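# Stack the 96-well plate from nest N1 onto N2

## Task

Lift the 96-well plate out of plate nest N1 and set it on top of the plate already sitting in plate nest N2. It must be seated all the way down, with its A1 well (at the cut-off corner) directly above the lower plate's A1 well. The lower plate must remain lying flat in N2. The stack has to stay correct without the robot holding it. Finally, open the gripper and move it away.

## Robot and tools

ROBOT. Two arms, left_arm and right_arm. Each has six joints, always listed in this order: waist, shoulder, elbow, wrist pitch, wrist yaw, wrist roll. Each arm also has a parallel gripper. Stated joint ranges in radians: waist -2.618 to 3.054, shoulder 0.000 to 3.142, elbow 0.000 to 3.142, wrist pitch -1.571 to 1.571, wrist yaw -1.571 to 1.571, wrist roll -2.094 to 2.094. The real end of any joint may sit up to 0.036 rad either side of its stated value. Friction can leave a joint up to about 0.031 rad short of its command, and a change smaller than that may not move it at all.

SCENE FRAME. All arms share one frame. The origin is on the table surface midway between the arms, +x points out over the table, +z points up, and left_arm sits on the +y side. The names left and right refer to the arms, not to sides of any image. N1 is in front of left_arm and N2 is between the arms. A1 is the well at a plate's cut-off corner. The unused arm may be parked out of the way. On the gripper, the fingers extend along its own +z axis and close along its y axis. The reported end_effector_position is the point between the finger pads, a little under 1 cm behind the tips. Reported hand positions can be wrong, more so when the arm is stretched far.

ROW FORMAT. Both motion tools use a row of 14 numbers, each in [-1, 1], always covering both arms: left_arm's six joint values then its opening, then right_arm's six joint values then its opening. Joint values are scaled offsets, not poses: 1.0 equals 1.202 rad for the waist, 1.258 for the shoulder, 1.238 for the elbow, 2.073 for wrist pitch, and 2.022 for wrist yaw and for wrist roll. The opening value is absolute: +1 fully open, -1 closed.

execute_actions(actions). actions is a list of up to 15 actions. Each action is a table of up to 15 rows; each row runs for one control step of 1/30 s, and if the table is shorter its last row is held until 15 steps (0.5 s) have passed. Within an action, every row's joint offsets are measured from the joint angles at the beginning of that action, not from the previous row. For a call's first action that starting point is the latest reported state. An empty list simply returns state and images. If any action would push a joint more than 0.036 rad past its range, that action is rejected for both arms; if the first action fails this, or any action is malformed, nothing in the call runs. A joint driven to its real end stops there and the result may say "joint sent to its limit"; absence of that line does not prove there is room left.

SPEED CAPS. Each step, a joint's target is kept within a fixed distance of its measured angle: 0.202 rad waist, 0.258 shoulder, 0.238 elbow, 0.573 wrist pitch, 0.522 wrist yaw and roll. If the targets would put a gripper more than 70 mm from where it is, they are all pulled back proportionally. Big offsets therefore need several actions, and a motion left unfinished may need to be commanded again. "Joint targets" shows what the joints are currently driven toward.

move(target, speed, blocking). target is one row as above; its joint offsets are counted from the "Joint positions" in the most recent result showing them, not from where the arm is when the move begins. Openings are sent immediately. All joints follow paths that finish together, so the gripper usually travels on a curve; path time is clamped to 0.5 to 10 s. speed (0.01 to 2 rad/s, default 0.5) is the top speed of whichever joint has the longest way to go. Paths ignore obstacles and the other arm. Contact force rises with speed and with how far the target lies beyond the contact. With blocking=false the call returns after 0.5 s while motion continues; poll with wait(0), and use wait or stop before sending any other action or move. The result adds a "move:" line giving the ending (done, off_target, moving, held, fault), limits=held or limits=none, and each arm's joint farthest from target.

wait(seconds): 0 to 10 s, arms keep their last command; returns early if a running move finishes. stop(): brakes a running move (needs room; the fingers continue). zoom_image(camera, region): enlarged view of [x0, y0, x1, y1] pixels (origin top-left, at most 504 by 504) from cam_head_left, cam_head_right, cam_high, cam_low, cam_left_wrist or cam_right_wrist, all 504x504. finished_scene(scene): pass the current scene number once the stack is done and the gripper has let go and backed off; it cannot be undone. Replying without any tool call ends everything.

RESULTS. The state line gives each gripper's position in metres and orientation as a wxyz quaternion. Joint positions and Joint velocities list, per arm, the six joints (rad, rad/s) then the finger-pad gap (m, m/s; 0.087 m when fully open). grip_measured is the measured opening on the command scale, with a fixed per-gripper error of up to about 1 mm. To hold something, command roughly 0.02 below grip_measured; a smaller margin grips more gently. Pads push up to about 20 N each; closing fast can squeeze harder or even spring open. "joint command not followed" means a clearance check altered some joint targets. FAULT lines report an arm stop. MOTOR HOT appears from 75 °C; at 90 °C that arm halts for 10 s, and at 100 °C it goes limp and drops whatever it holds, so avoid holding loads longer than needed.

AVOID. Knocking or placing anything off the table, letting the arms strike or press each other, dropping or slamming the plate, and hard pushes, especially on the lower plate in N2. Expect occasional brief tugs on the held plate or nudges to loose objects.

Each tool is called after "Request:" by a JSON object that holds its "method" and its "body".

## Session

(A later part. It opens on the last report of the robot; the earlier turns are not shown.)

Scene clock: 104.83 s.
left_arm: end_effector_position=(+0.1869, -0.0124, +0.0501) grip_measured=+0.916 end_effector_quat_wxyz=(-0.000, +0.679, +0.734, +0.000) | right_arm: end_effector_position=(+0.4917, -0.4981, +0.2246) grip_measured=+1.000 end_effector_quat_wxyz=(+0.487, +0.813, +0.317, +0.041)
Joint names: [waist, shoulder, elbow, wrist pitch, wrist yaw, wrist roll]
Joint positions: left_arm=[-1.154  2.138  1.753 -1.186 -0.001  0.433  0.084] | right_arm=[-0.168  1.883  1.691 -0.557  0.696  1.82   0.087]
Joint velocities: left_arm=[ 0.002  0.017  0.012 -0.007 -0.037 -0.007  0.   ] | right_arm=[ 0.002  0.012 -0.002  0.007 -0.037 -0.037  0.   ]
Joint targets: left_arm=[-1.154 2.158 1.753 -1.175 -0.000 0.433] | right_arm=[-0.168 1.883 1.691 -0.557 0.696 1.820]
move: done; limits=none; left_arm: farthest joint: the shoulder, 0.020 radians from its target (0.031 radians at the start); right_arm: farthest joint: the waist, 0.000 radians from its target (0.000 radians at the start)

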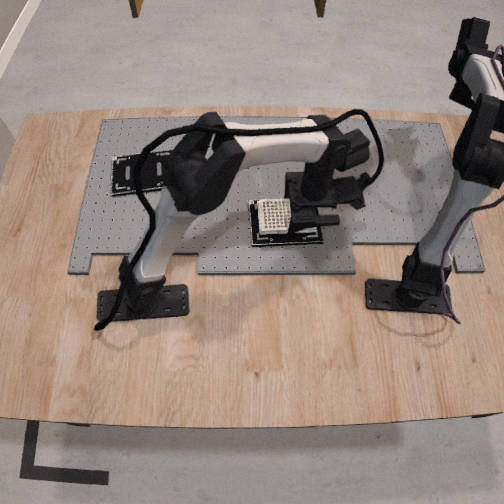

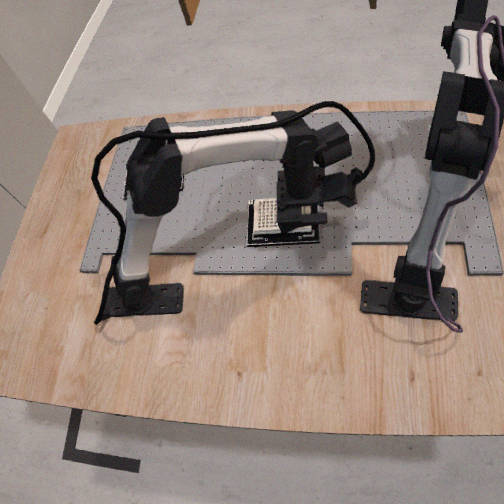

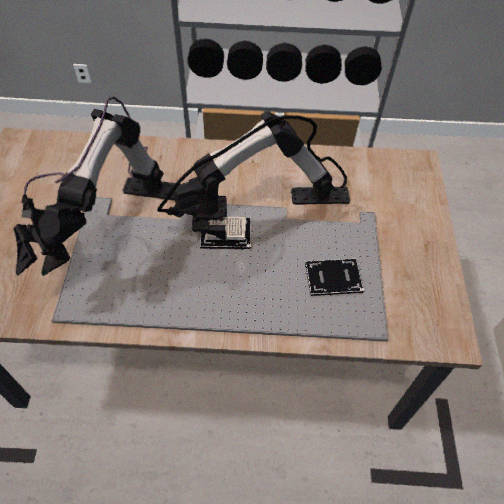

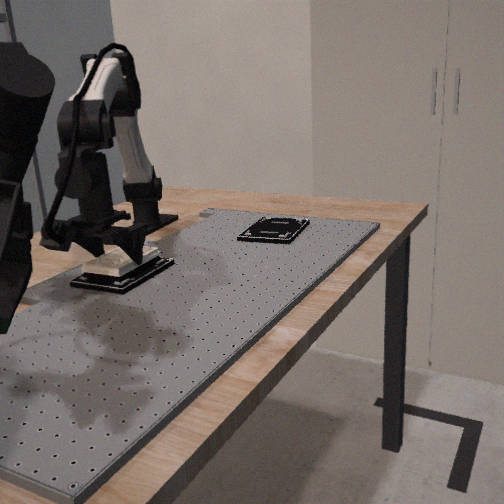

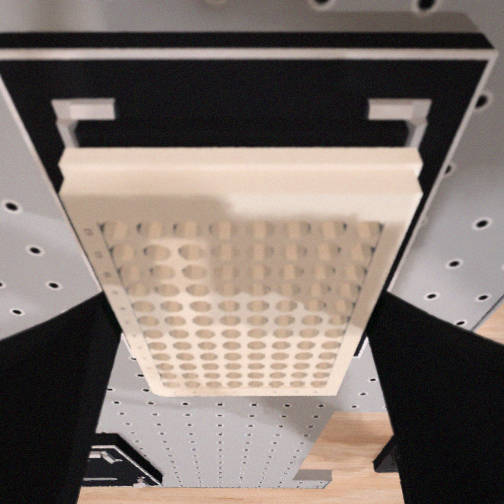

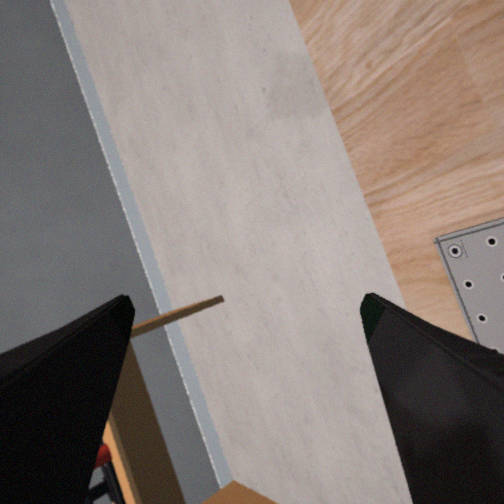

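Request:
{"method": "move", "body": {"target": [0,0.017,0,-0.008,0,0,0.87,0,0,0,0,0,0,1], "speed": 0.04}}

Request:
{"method": "zoom_image", "body": {"camera": "cam_head_left", "region": [240,190,330,255]}}

Scene clock: 113.00 s.
left_arm: end_effector_position=(+0.1868, -0.0123, +0.0502) grip_measured=+0.916 end_effector_quat_wxyz=(-0.000, +0.679, +0.734, +0.000) | right_arm: end_effector_position=(+0.4917, -0.4981, +0.2246) grip_measured=+1.000 end_effector_quat_wxyz=(+0.487, +0.813, +0.317, +0.041)
Joint names: [waist, shoulder, elbow, wrist pitch, wrist yaw, wrist roll]
Joint positions: left_arm=[-1.154  2.138  1.753 -1.186 -0.001  0.433  0.084] | right_arm=[-0.168  1.883  1.691 -0.557  0.696  1.82   0.087]
Joint velocities: left_arm=[-0.012 -0.007 -0.017 -0.037 -0.022 -0.066  0.   ] | right_arm=[-0.007 -0.007  0.012 -0.037  0.007 -0.007  0.   ]
Joint targets: left_arm=[-1.154 2.160 1.753 -1.202 -0.001 0.433] | right_arm=[-0.168 1.883 1.691 -0.557 0.696 1.820]
move: off_target (left_arm); limits=none; left_arm: farthest joint: the shoulder, 0.021 radians from its target (0.021 radians at the start); right_arm: farthest joint: the waist, 0.000 radians from its target (0.000 radians at the start)

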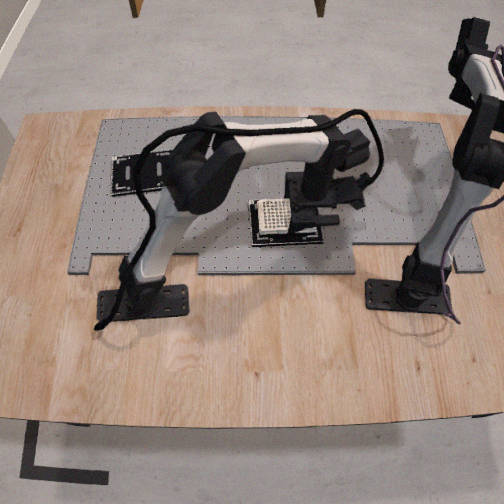

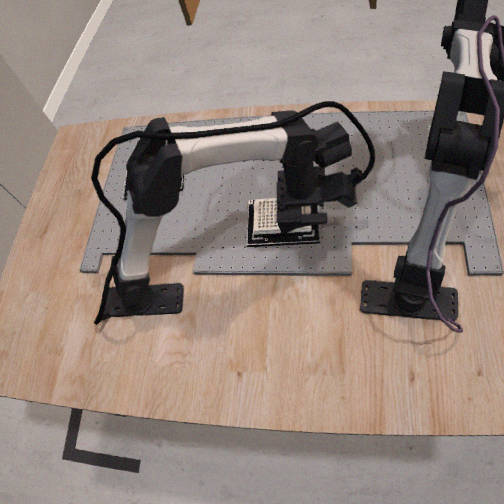

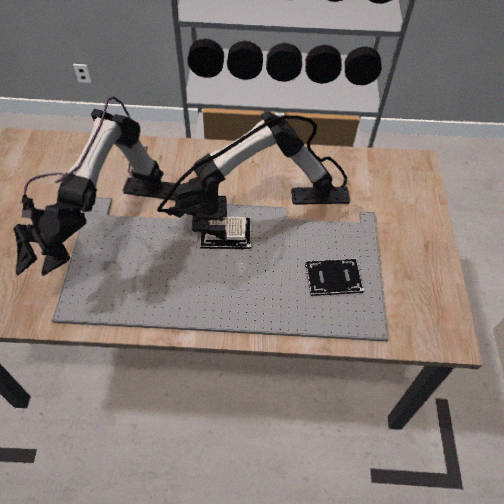

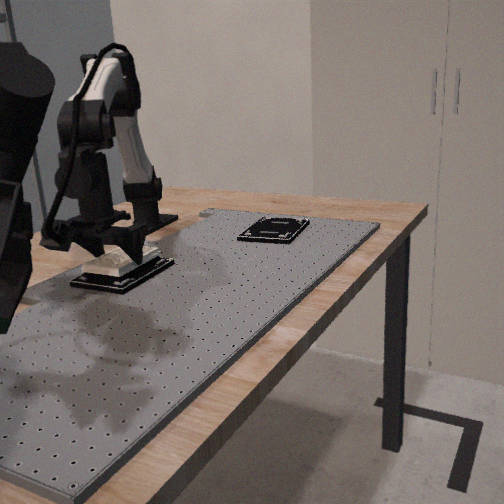

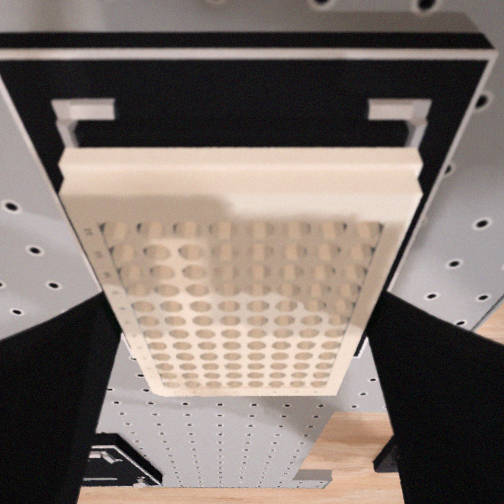

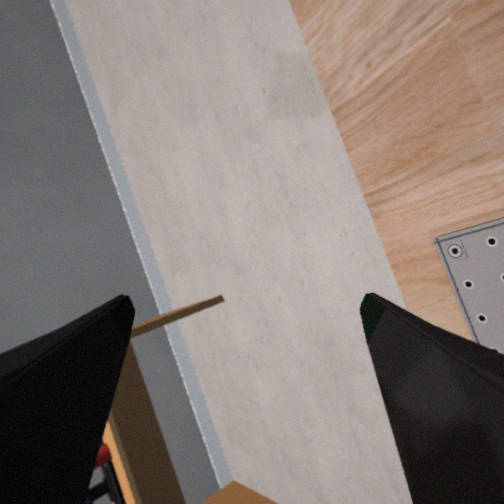

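Region (240, 190, 330, 255) of cam_head_left's 504x504 image, scaled by 5.600, with more detail than that image has.

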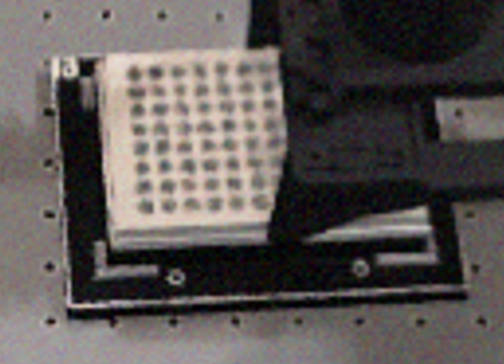

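Request:
{"method": "move", "body": {"target": [0,0.026,0,-0.022,0,0,0.87,0,0,0,0,0,0,1], "speed": 0.06}}

Request:
{"method": "zoom_image", "body": {"camera": "cam_head_left", "region": [240,190,330,255]}}

Scene clock: 116.07 s.
left_arm: end_effector_position=(+0.1860, -0.0108, +0.0500) grip_measured=+0.916 end_effector_quat_wxyz=(-0.004, +0.679, +0.734, +0.002) | right_arm: end_effector_position=(+0.4917, -0.4981, +0.2246) grip_measured=+1.000 end_effector_quat_wxyz=(+0.487, +0.813, +0.317, +0.041)
Joint names: [waist, shoulder, elbow, wrist pitch, wrist yaw, wrist roll]
Joint positions: left_arm=[-1.154  2.14   1.753 -1.193 -0.001  0.433  0.084] | right_arm=[-0.168  1.883  1.691 -0.557  0.696  1.82   0.087]
Joint velocities: left_arm=[ 0.012 -0.002  0.007 -0.081 -0.051 -0.037  0.   ] | right_arm=[ 0.012  0.007 -0.027 -0.051  0.051 -0.066  0.   ]
Joint targets: left_arm=[-1.154 2.171 1.753 -1.232 -0.001 0.433] | right_arm=[-0.168 1.883 1.691 -0.557 0.696 1.820]
move: off_target (left_arm); limits=none; left_arm: farthest joint: the wrist pitch, 0.039 radians from its target (0.045 radians at the start); right_arm: farthest joint: the waist, 0.000 radians from its target (0.000 radians at the start)

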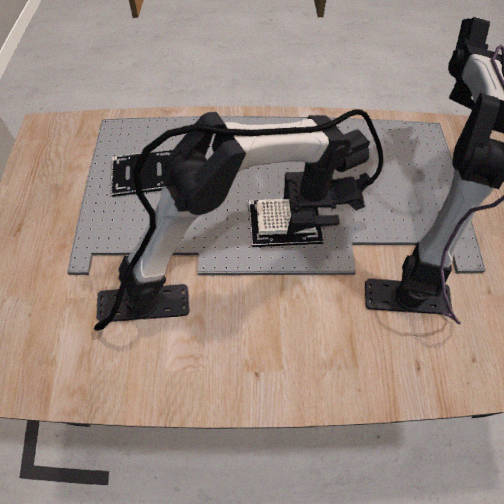

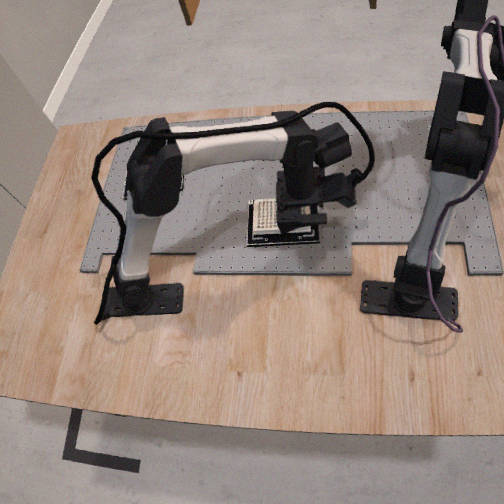

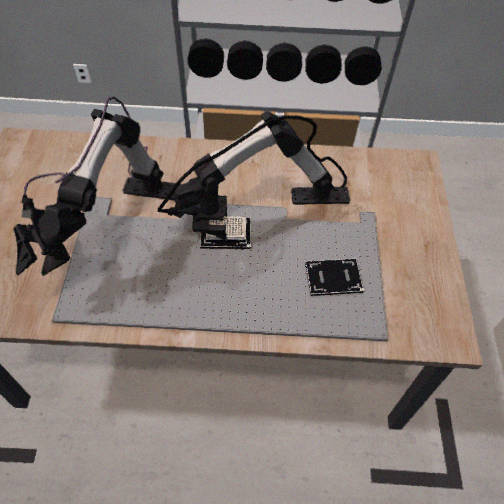

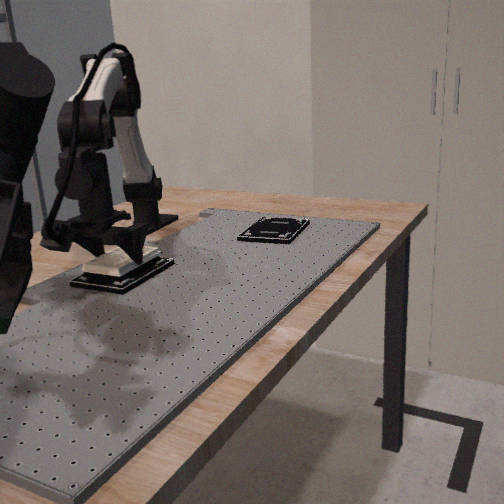

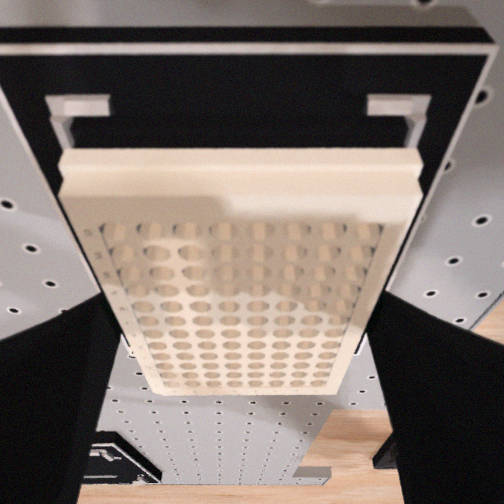

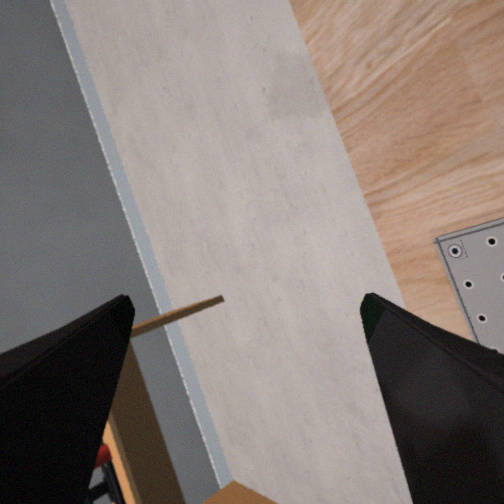

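Region (240, 190, 330, 255) of cam_head_left's 504x504 image, scaled by 5.600, with more detail than that image has.

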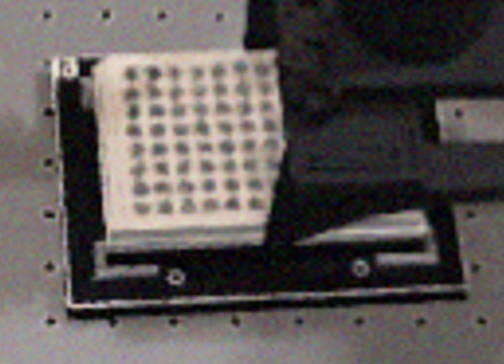

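Request:
{"method": "execute_actions", "body": {"actions": [[[0,0.02,0,0,0,0,0.87,0,0,0,0,0,0,1],[0,0.02,0,0,0,0,0.87,0,0,0,0,0,0,1],[0,0.01,0,0,0,0,0.87,0,0,0,0,0,0,1],[0,0,0,0,0,0,0.87,0,0,0,0,0,0,1],[0,0,0,0,0,0,0.9,0,0,0,0,0,0,1],[0,0,0,0,0,0,0.92,0,0,0,0,0,0,1],[0,0,0,0,0,0,0.95,0,0,0,0,0,0,1],[0,0,0,0,0,0,1,0,0,0,0,0,0,1]]]}}

Request:
{"method": "move", "body": {"target": [0,-0.12,0,-0.02,0,0,1,0,0,0,0,0,0,1], "speed": 0.2}}

Request:
{"method": "zoom_image", "body": {"camera": "cam_low", "region": [65,230,185,300]}}

Request:
{"method": "zoom_image", "body": {"camera": "cam_head_left", "region": [240,190,330,255]}}

Request:
{"method": "zoom_image", "body": {"camera": "cam_high", "region": [190,205,260,255]}}

Scene clock: 121.97 s.
left_arm: end_effector_position=(+0.1861, -0.0110, +0.0500) grip_measured=+1.000 end_effector_quat_wxyz=(-0.003, +0.679, +0.734, +0.001) | right_arm: end_effector_position=(+0.4917, -0.4981, +0.2246) grip_measured=+1.000 end_effector_quat_wxyz=(+0.487, +0.813, +0.317, +0.041)
Joint names: [waist, shoulder, elbow, wrist pitch, wrist yaw, wrist roll]
Joint positions: left_arm=[-1.154  2.14   1.753 -1.192 -0.001  0.433  0.087] | right_arm=[-0.168  1.883  1.691 -0.557  0.696  1.82   0.087]
Joint velocities: left_arm=[ 0.002  0.007  0.007 -0.037 -0.037  0.066  0.   ] | right_arm=[-0.017  0.007 -0.007 -0.007  0.037  0.022  0.   ]
Joint targets: left_arm=[-1.154 2.140 1.753 -1.193 -0.001 0.433] | right_arm=[-0.168 1.883 1.691 -0.557 0.696 1.820]

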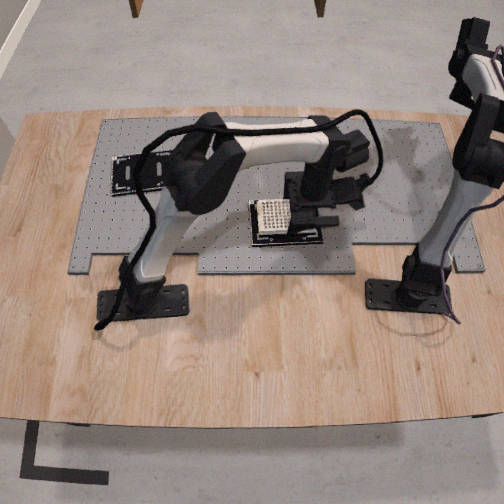

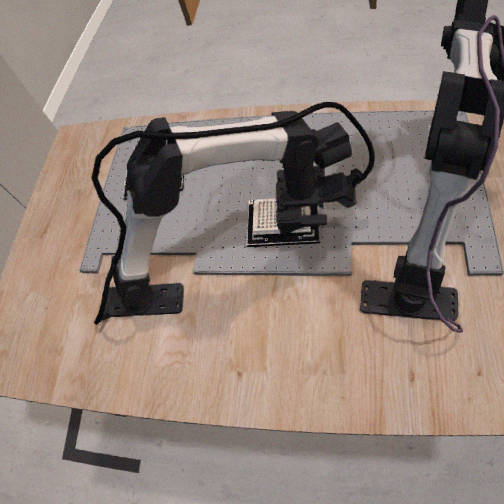

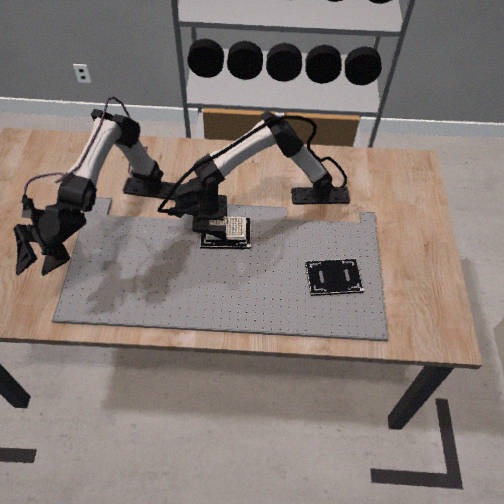

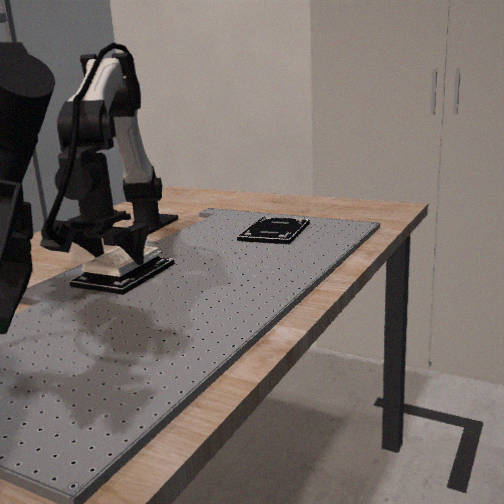

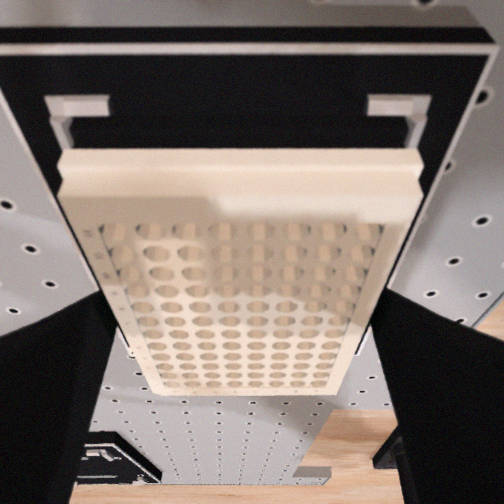

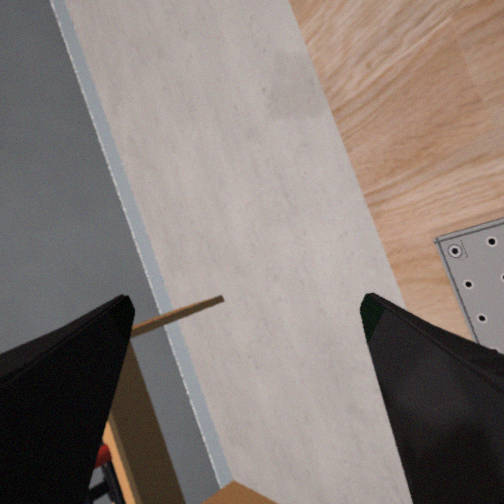

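Scene clock: 123.17 s.
left_arm: end_effector_position=(+0.1854, -0.0097, +0.1006) grip_measured=+1.000 end_effector_quat_wxyz=(+0.051, +0.678, +0.733, -0.016) | right_arm: end_effector_position=(+0.4917, -0.4981, +0.2246) grip_measured=+1.000 end_effector_quat_wxyz=(+0.487, +0.813, +0.317, +0.041)
Joint names: [waist, shoulder, elbow, wrist pitch, wrist yaw, wrist roll]
Joint positions: left_arm=[-1.154  1.998  1.753 -1.219 -0.001  0.433  0.087] | right_arm=[-0.168  1.883  1.691 -0.557  0.696  1.82   0.087]
Joint velocities: left_arm=[ 0.017  0.007 -0.012 -0.066 -0.066  0.051  0.   ] | right_arm=[-0.012 -0.002 -0.002 -0.051  0.007  0.11   0.   ]
Joint targets: left_arm=[-1.154 1.989 1.753 -1.234 -0.001 0.433] | right_arm=[-0.168 1.883 1.691 -0.557 0.696 1.820]
move: done; limits=none; left_arm: farthest joint: the wrist pitch, 0.014 radians from its target (0.042 radians at the start); right_arm: farthest joint: the waist, 0.000 radians from its target (0.000 radians at the start)

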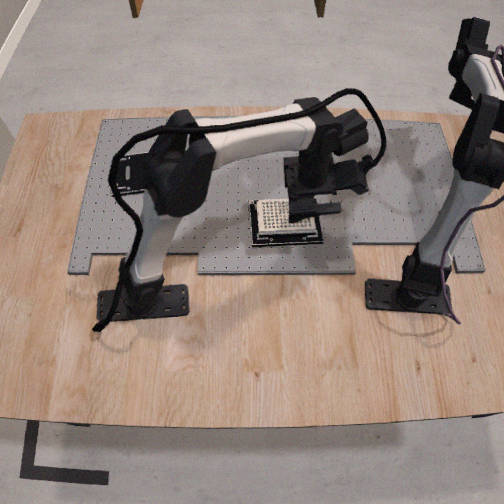

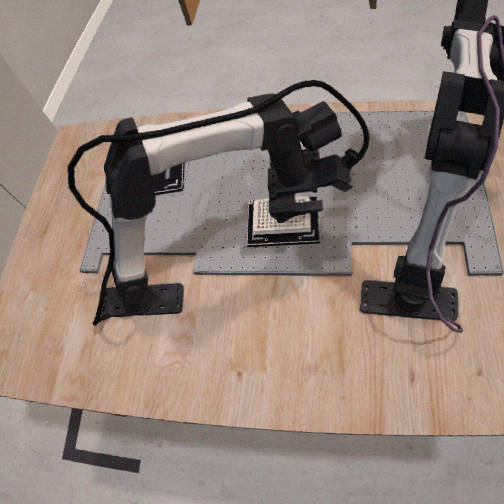

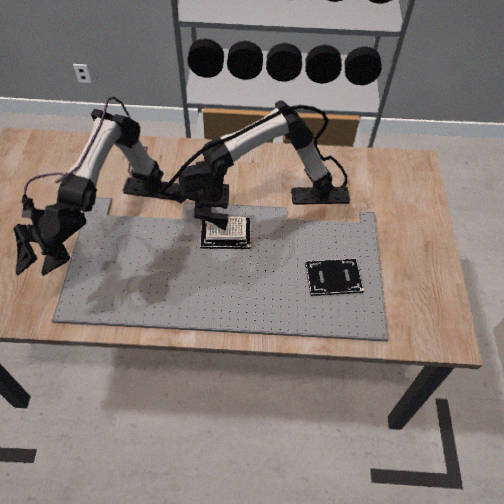

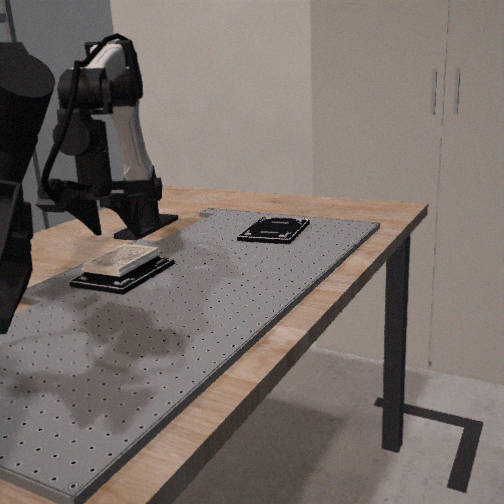

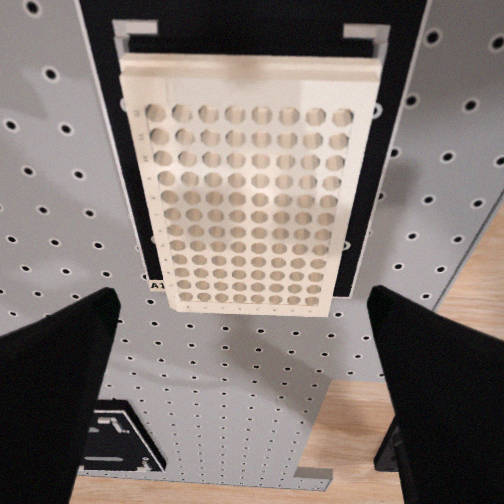

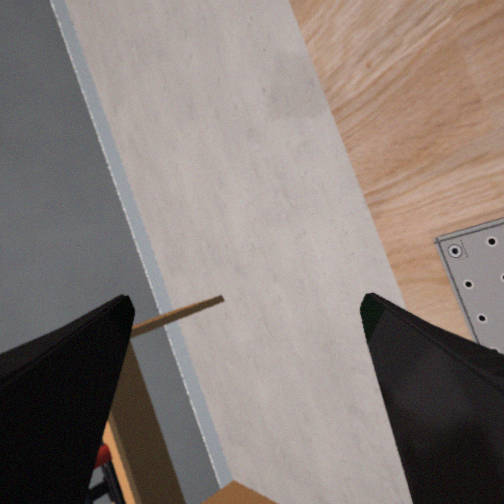

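Region (65, 230, 185, 300) of cam_low's 504x504 image, scaled by 4.200, with more detail than that image has; it fills the top 294 rows of this view, and the rest is white.

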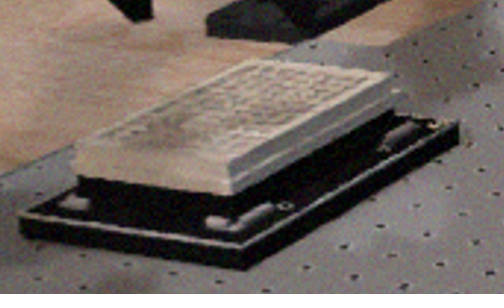

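Region (240, 190, 330, 255) of cam_head_left's 504x504 image, scaled by 5.600, with more detail than that image has.

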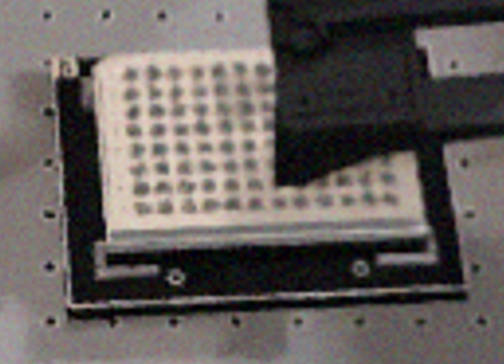

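Region (190, 205, 260, 255) of cam_high's 504x504 image, scaled by 7.200, with more detail than that image has; it fills the top 360 rows of this view, and the rest is white.

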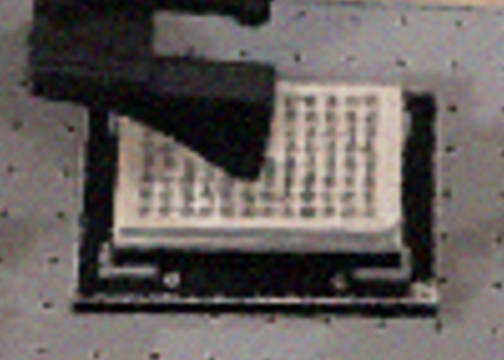

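Request:
{"method": "zoom_image", "body": {"camera": "cam_low", "region": [110,240,180,290]}}

Request:
{"method": "zoom_image", "body": {"camera": "cam_low", "region": [70,250,140,300]}}

Region (110, 240, 180, 290) of cam_low's 504x504 image, scaled by 7.200, with more detail than that image has; it fills the top 360 rows of this view, and the rest is white.

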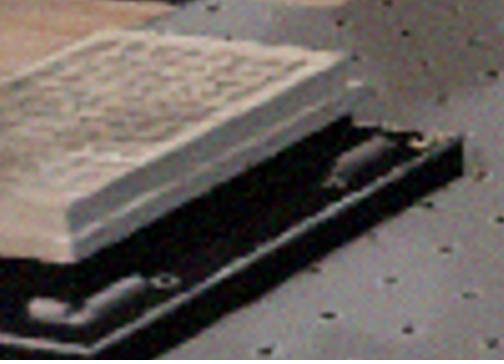

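Region (70, 250, 140, 300) of cam_low's 504x504 image, scaled by 7.200, with more detail than that image has; it fills the top 360 rows of this view, and the rest is white.

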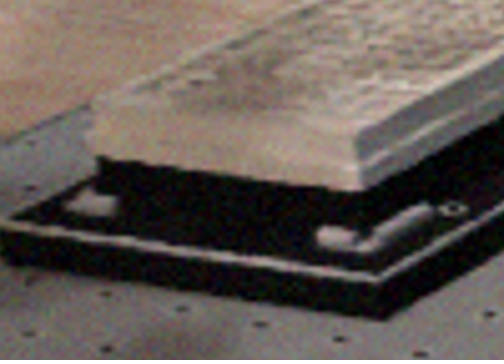

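Request:
{"method": "move", "body": {"target": [0,0.122,0,0.018,0,0,1,0,0,0,0,0,0,1], "speed": 0.17}}

Scene clock: 131.23 s.
left_arm: end_effector_position=(+0.1860, -0.0107, +0.0506) grip_measured=+1.000 end_effector_quat_wxyz=(-0.003, +0.679, +0.734, +0.001) | right_arm: end_effector_position=(+0.4917, -0.4981, +0.2246) grip_measured=+1.000 end_effector_quat_wxyz=(+0.487, +0.813, +0.317, +0.041)
Joint names: [waist, shoulder, elbow, wrist pitch, wrist yaw, wrist roll]
Joint positions: left_arm=[-1.154  2.138  1.753 -1.193 -0.001  0.433  0.087] | right_arm=[-0.168  1.883  1.691 -0.557  0.696  1.82   0.087]
Joint velocities: left_arm=[-0.007 -0.007 -0.012  0.007  0.11   0.051  0.   ] | right_arm=[-0.017 -0.017 -0.007 -0.037 -0.007 -0.022  0.   ]
Joint targets: left_arm=[-1.154 2.151 1.753 -1.182 -0.001 0.433] | right_arm=[-0.168 1.883 1.691 -0.557 0.696 1.820]
move: done; limits=none; left_arm: farthest joint: the shoulder, 0.013 radians from its target (0.154 radians at the start); right_arm: farthest joint: the waist, 0.000 radians from its target (0.000 radians at the start)

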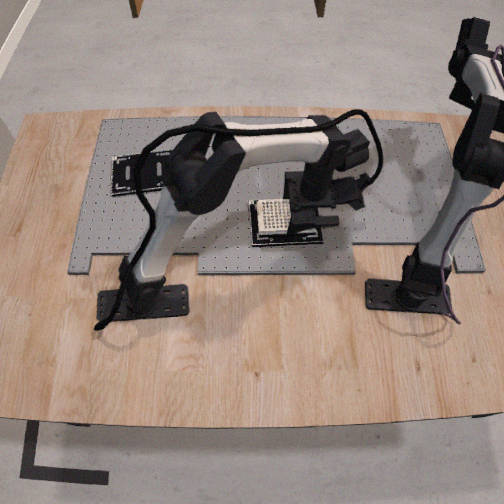

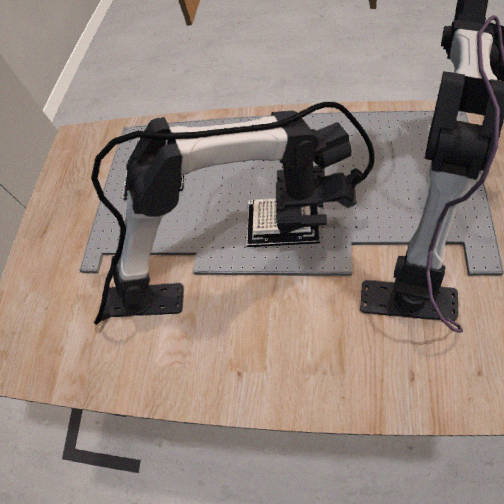

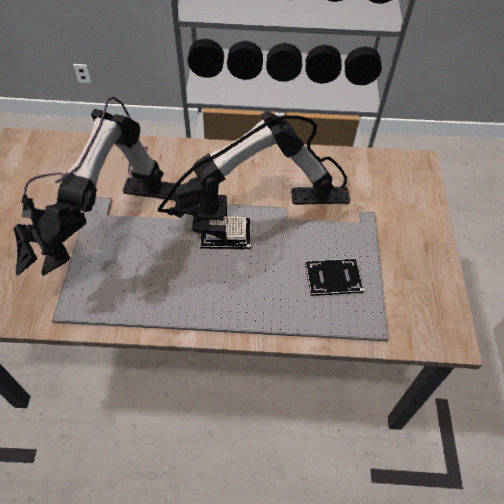

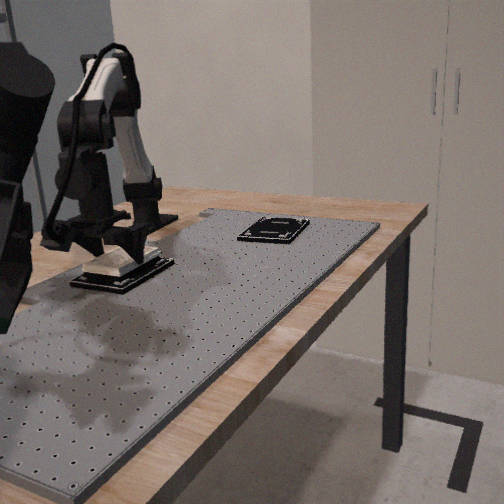

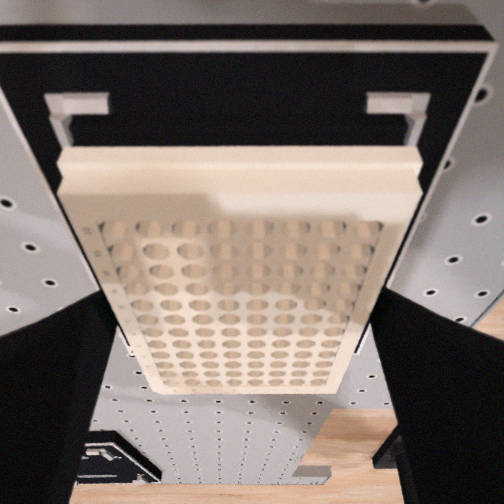

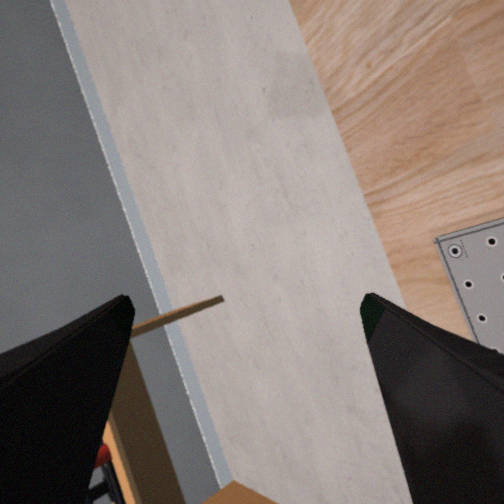

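Request:
{"method": "move", "body": {"target": [0,0,0,0,-0.022,0,1,0,0,0,0,0,0,1], "speed": 0.06}}

Request:
{"method": "zoom_image", "body": {"camera": "cam_low", "region": [110,240,180,290]}}

Scene clock: 135.47 s.
left_arm: end_effector_position=(+0.1889, -0.0093, +0.0509) grip_measured=+1.000 end_effector_quat_wxyz=(-0.000, +0.679, +0.734, +0.010) | right_arm: end_effector_position=(+0.4917, -0.4981, +0.2246) grip_measured=+1.000 end_effector_quat_wxyz=(+0.487, +0.813, +0.317, +0.041)
Joint names: [waist, shoulder, elbow, wrist pitch, wrist yaw, wrist roll]
Joint positions: left_arm=[-1.154  2.138  1.753 -1.193 -0.019  0.433  0.087] | right_arm=[-0.168  1.883  1.691 -0.557  0.696  1.82   0.087]
Joint velocities: left_arm=[-0.017 -0.002  0.007 -0.022  0.022  0.007  0.   ] | right_arm=[-0.007 -0.012 -0.017 -0.037  0.037 -0.007  0.   ]
Joint targets: left_arm=[-1.154 2.138 1.753 -1.193 -0.045 0.433] | right_arm=[-0.168 1.883 1.691 -0.557 0.696 1.820]
move: off_target (left_arm); limits=none; left_arm: farthest joint: the wrist yaw, 0.026 radians from its target (0.045 radians at the start); right_arm: farthest joint: the waist, 0.000 radians from its target (0.000 radians at the start)

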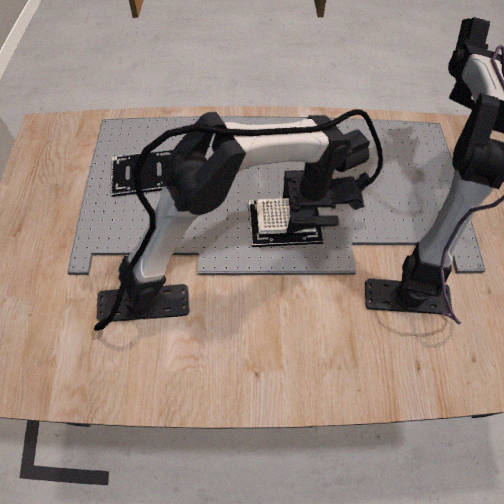

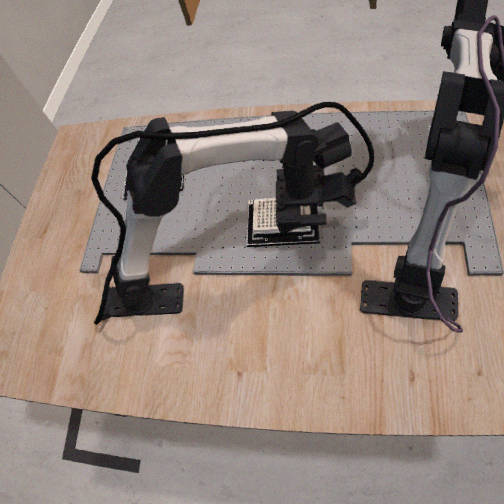

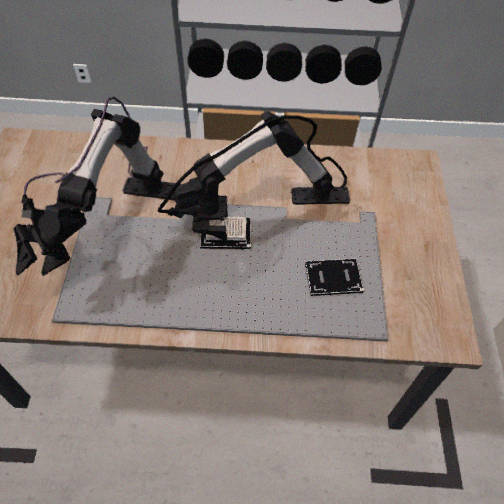

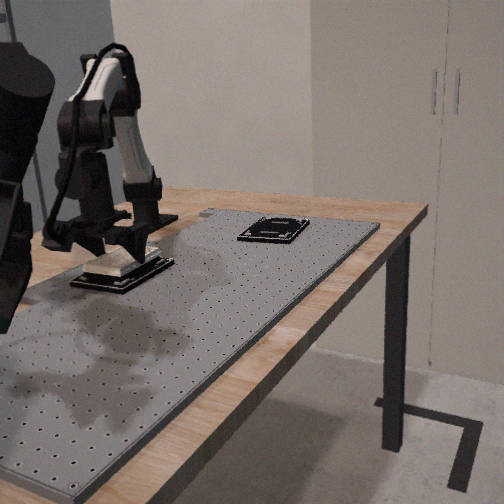

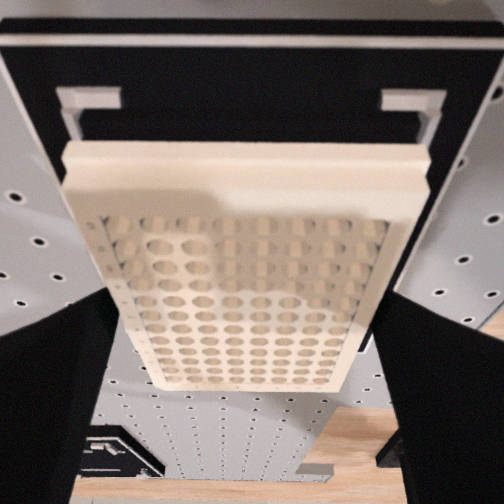

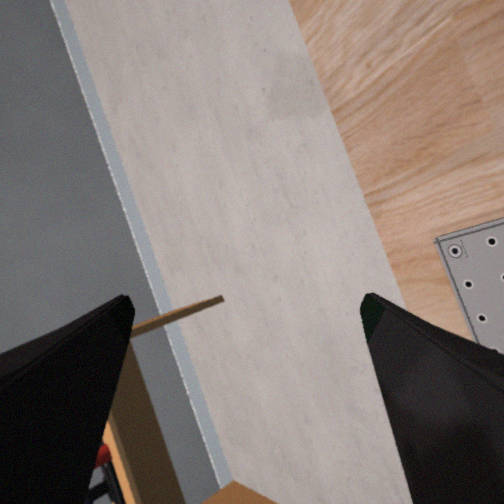

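Region (110, 240, 180, 290) of cam_low's 504x504 image, scaled by 7.200, with more detail than that image has; it fills the top 360 rows of this view, and the rest is white.

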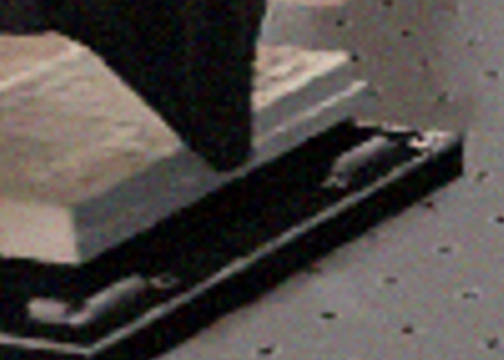

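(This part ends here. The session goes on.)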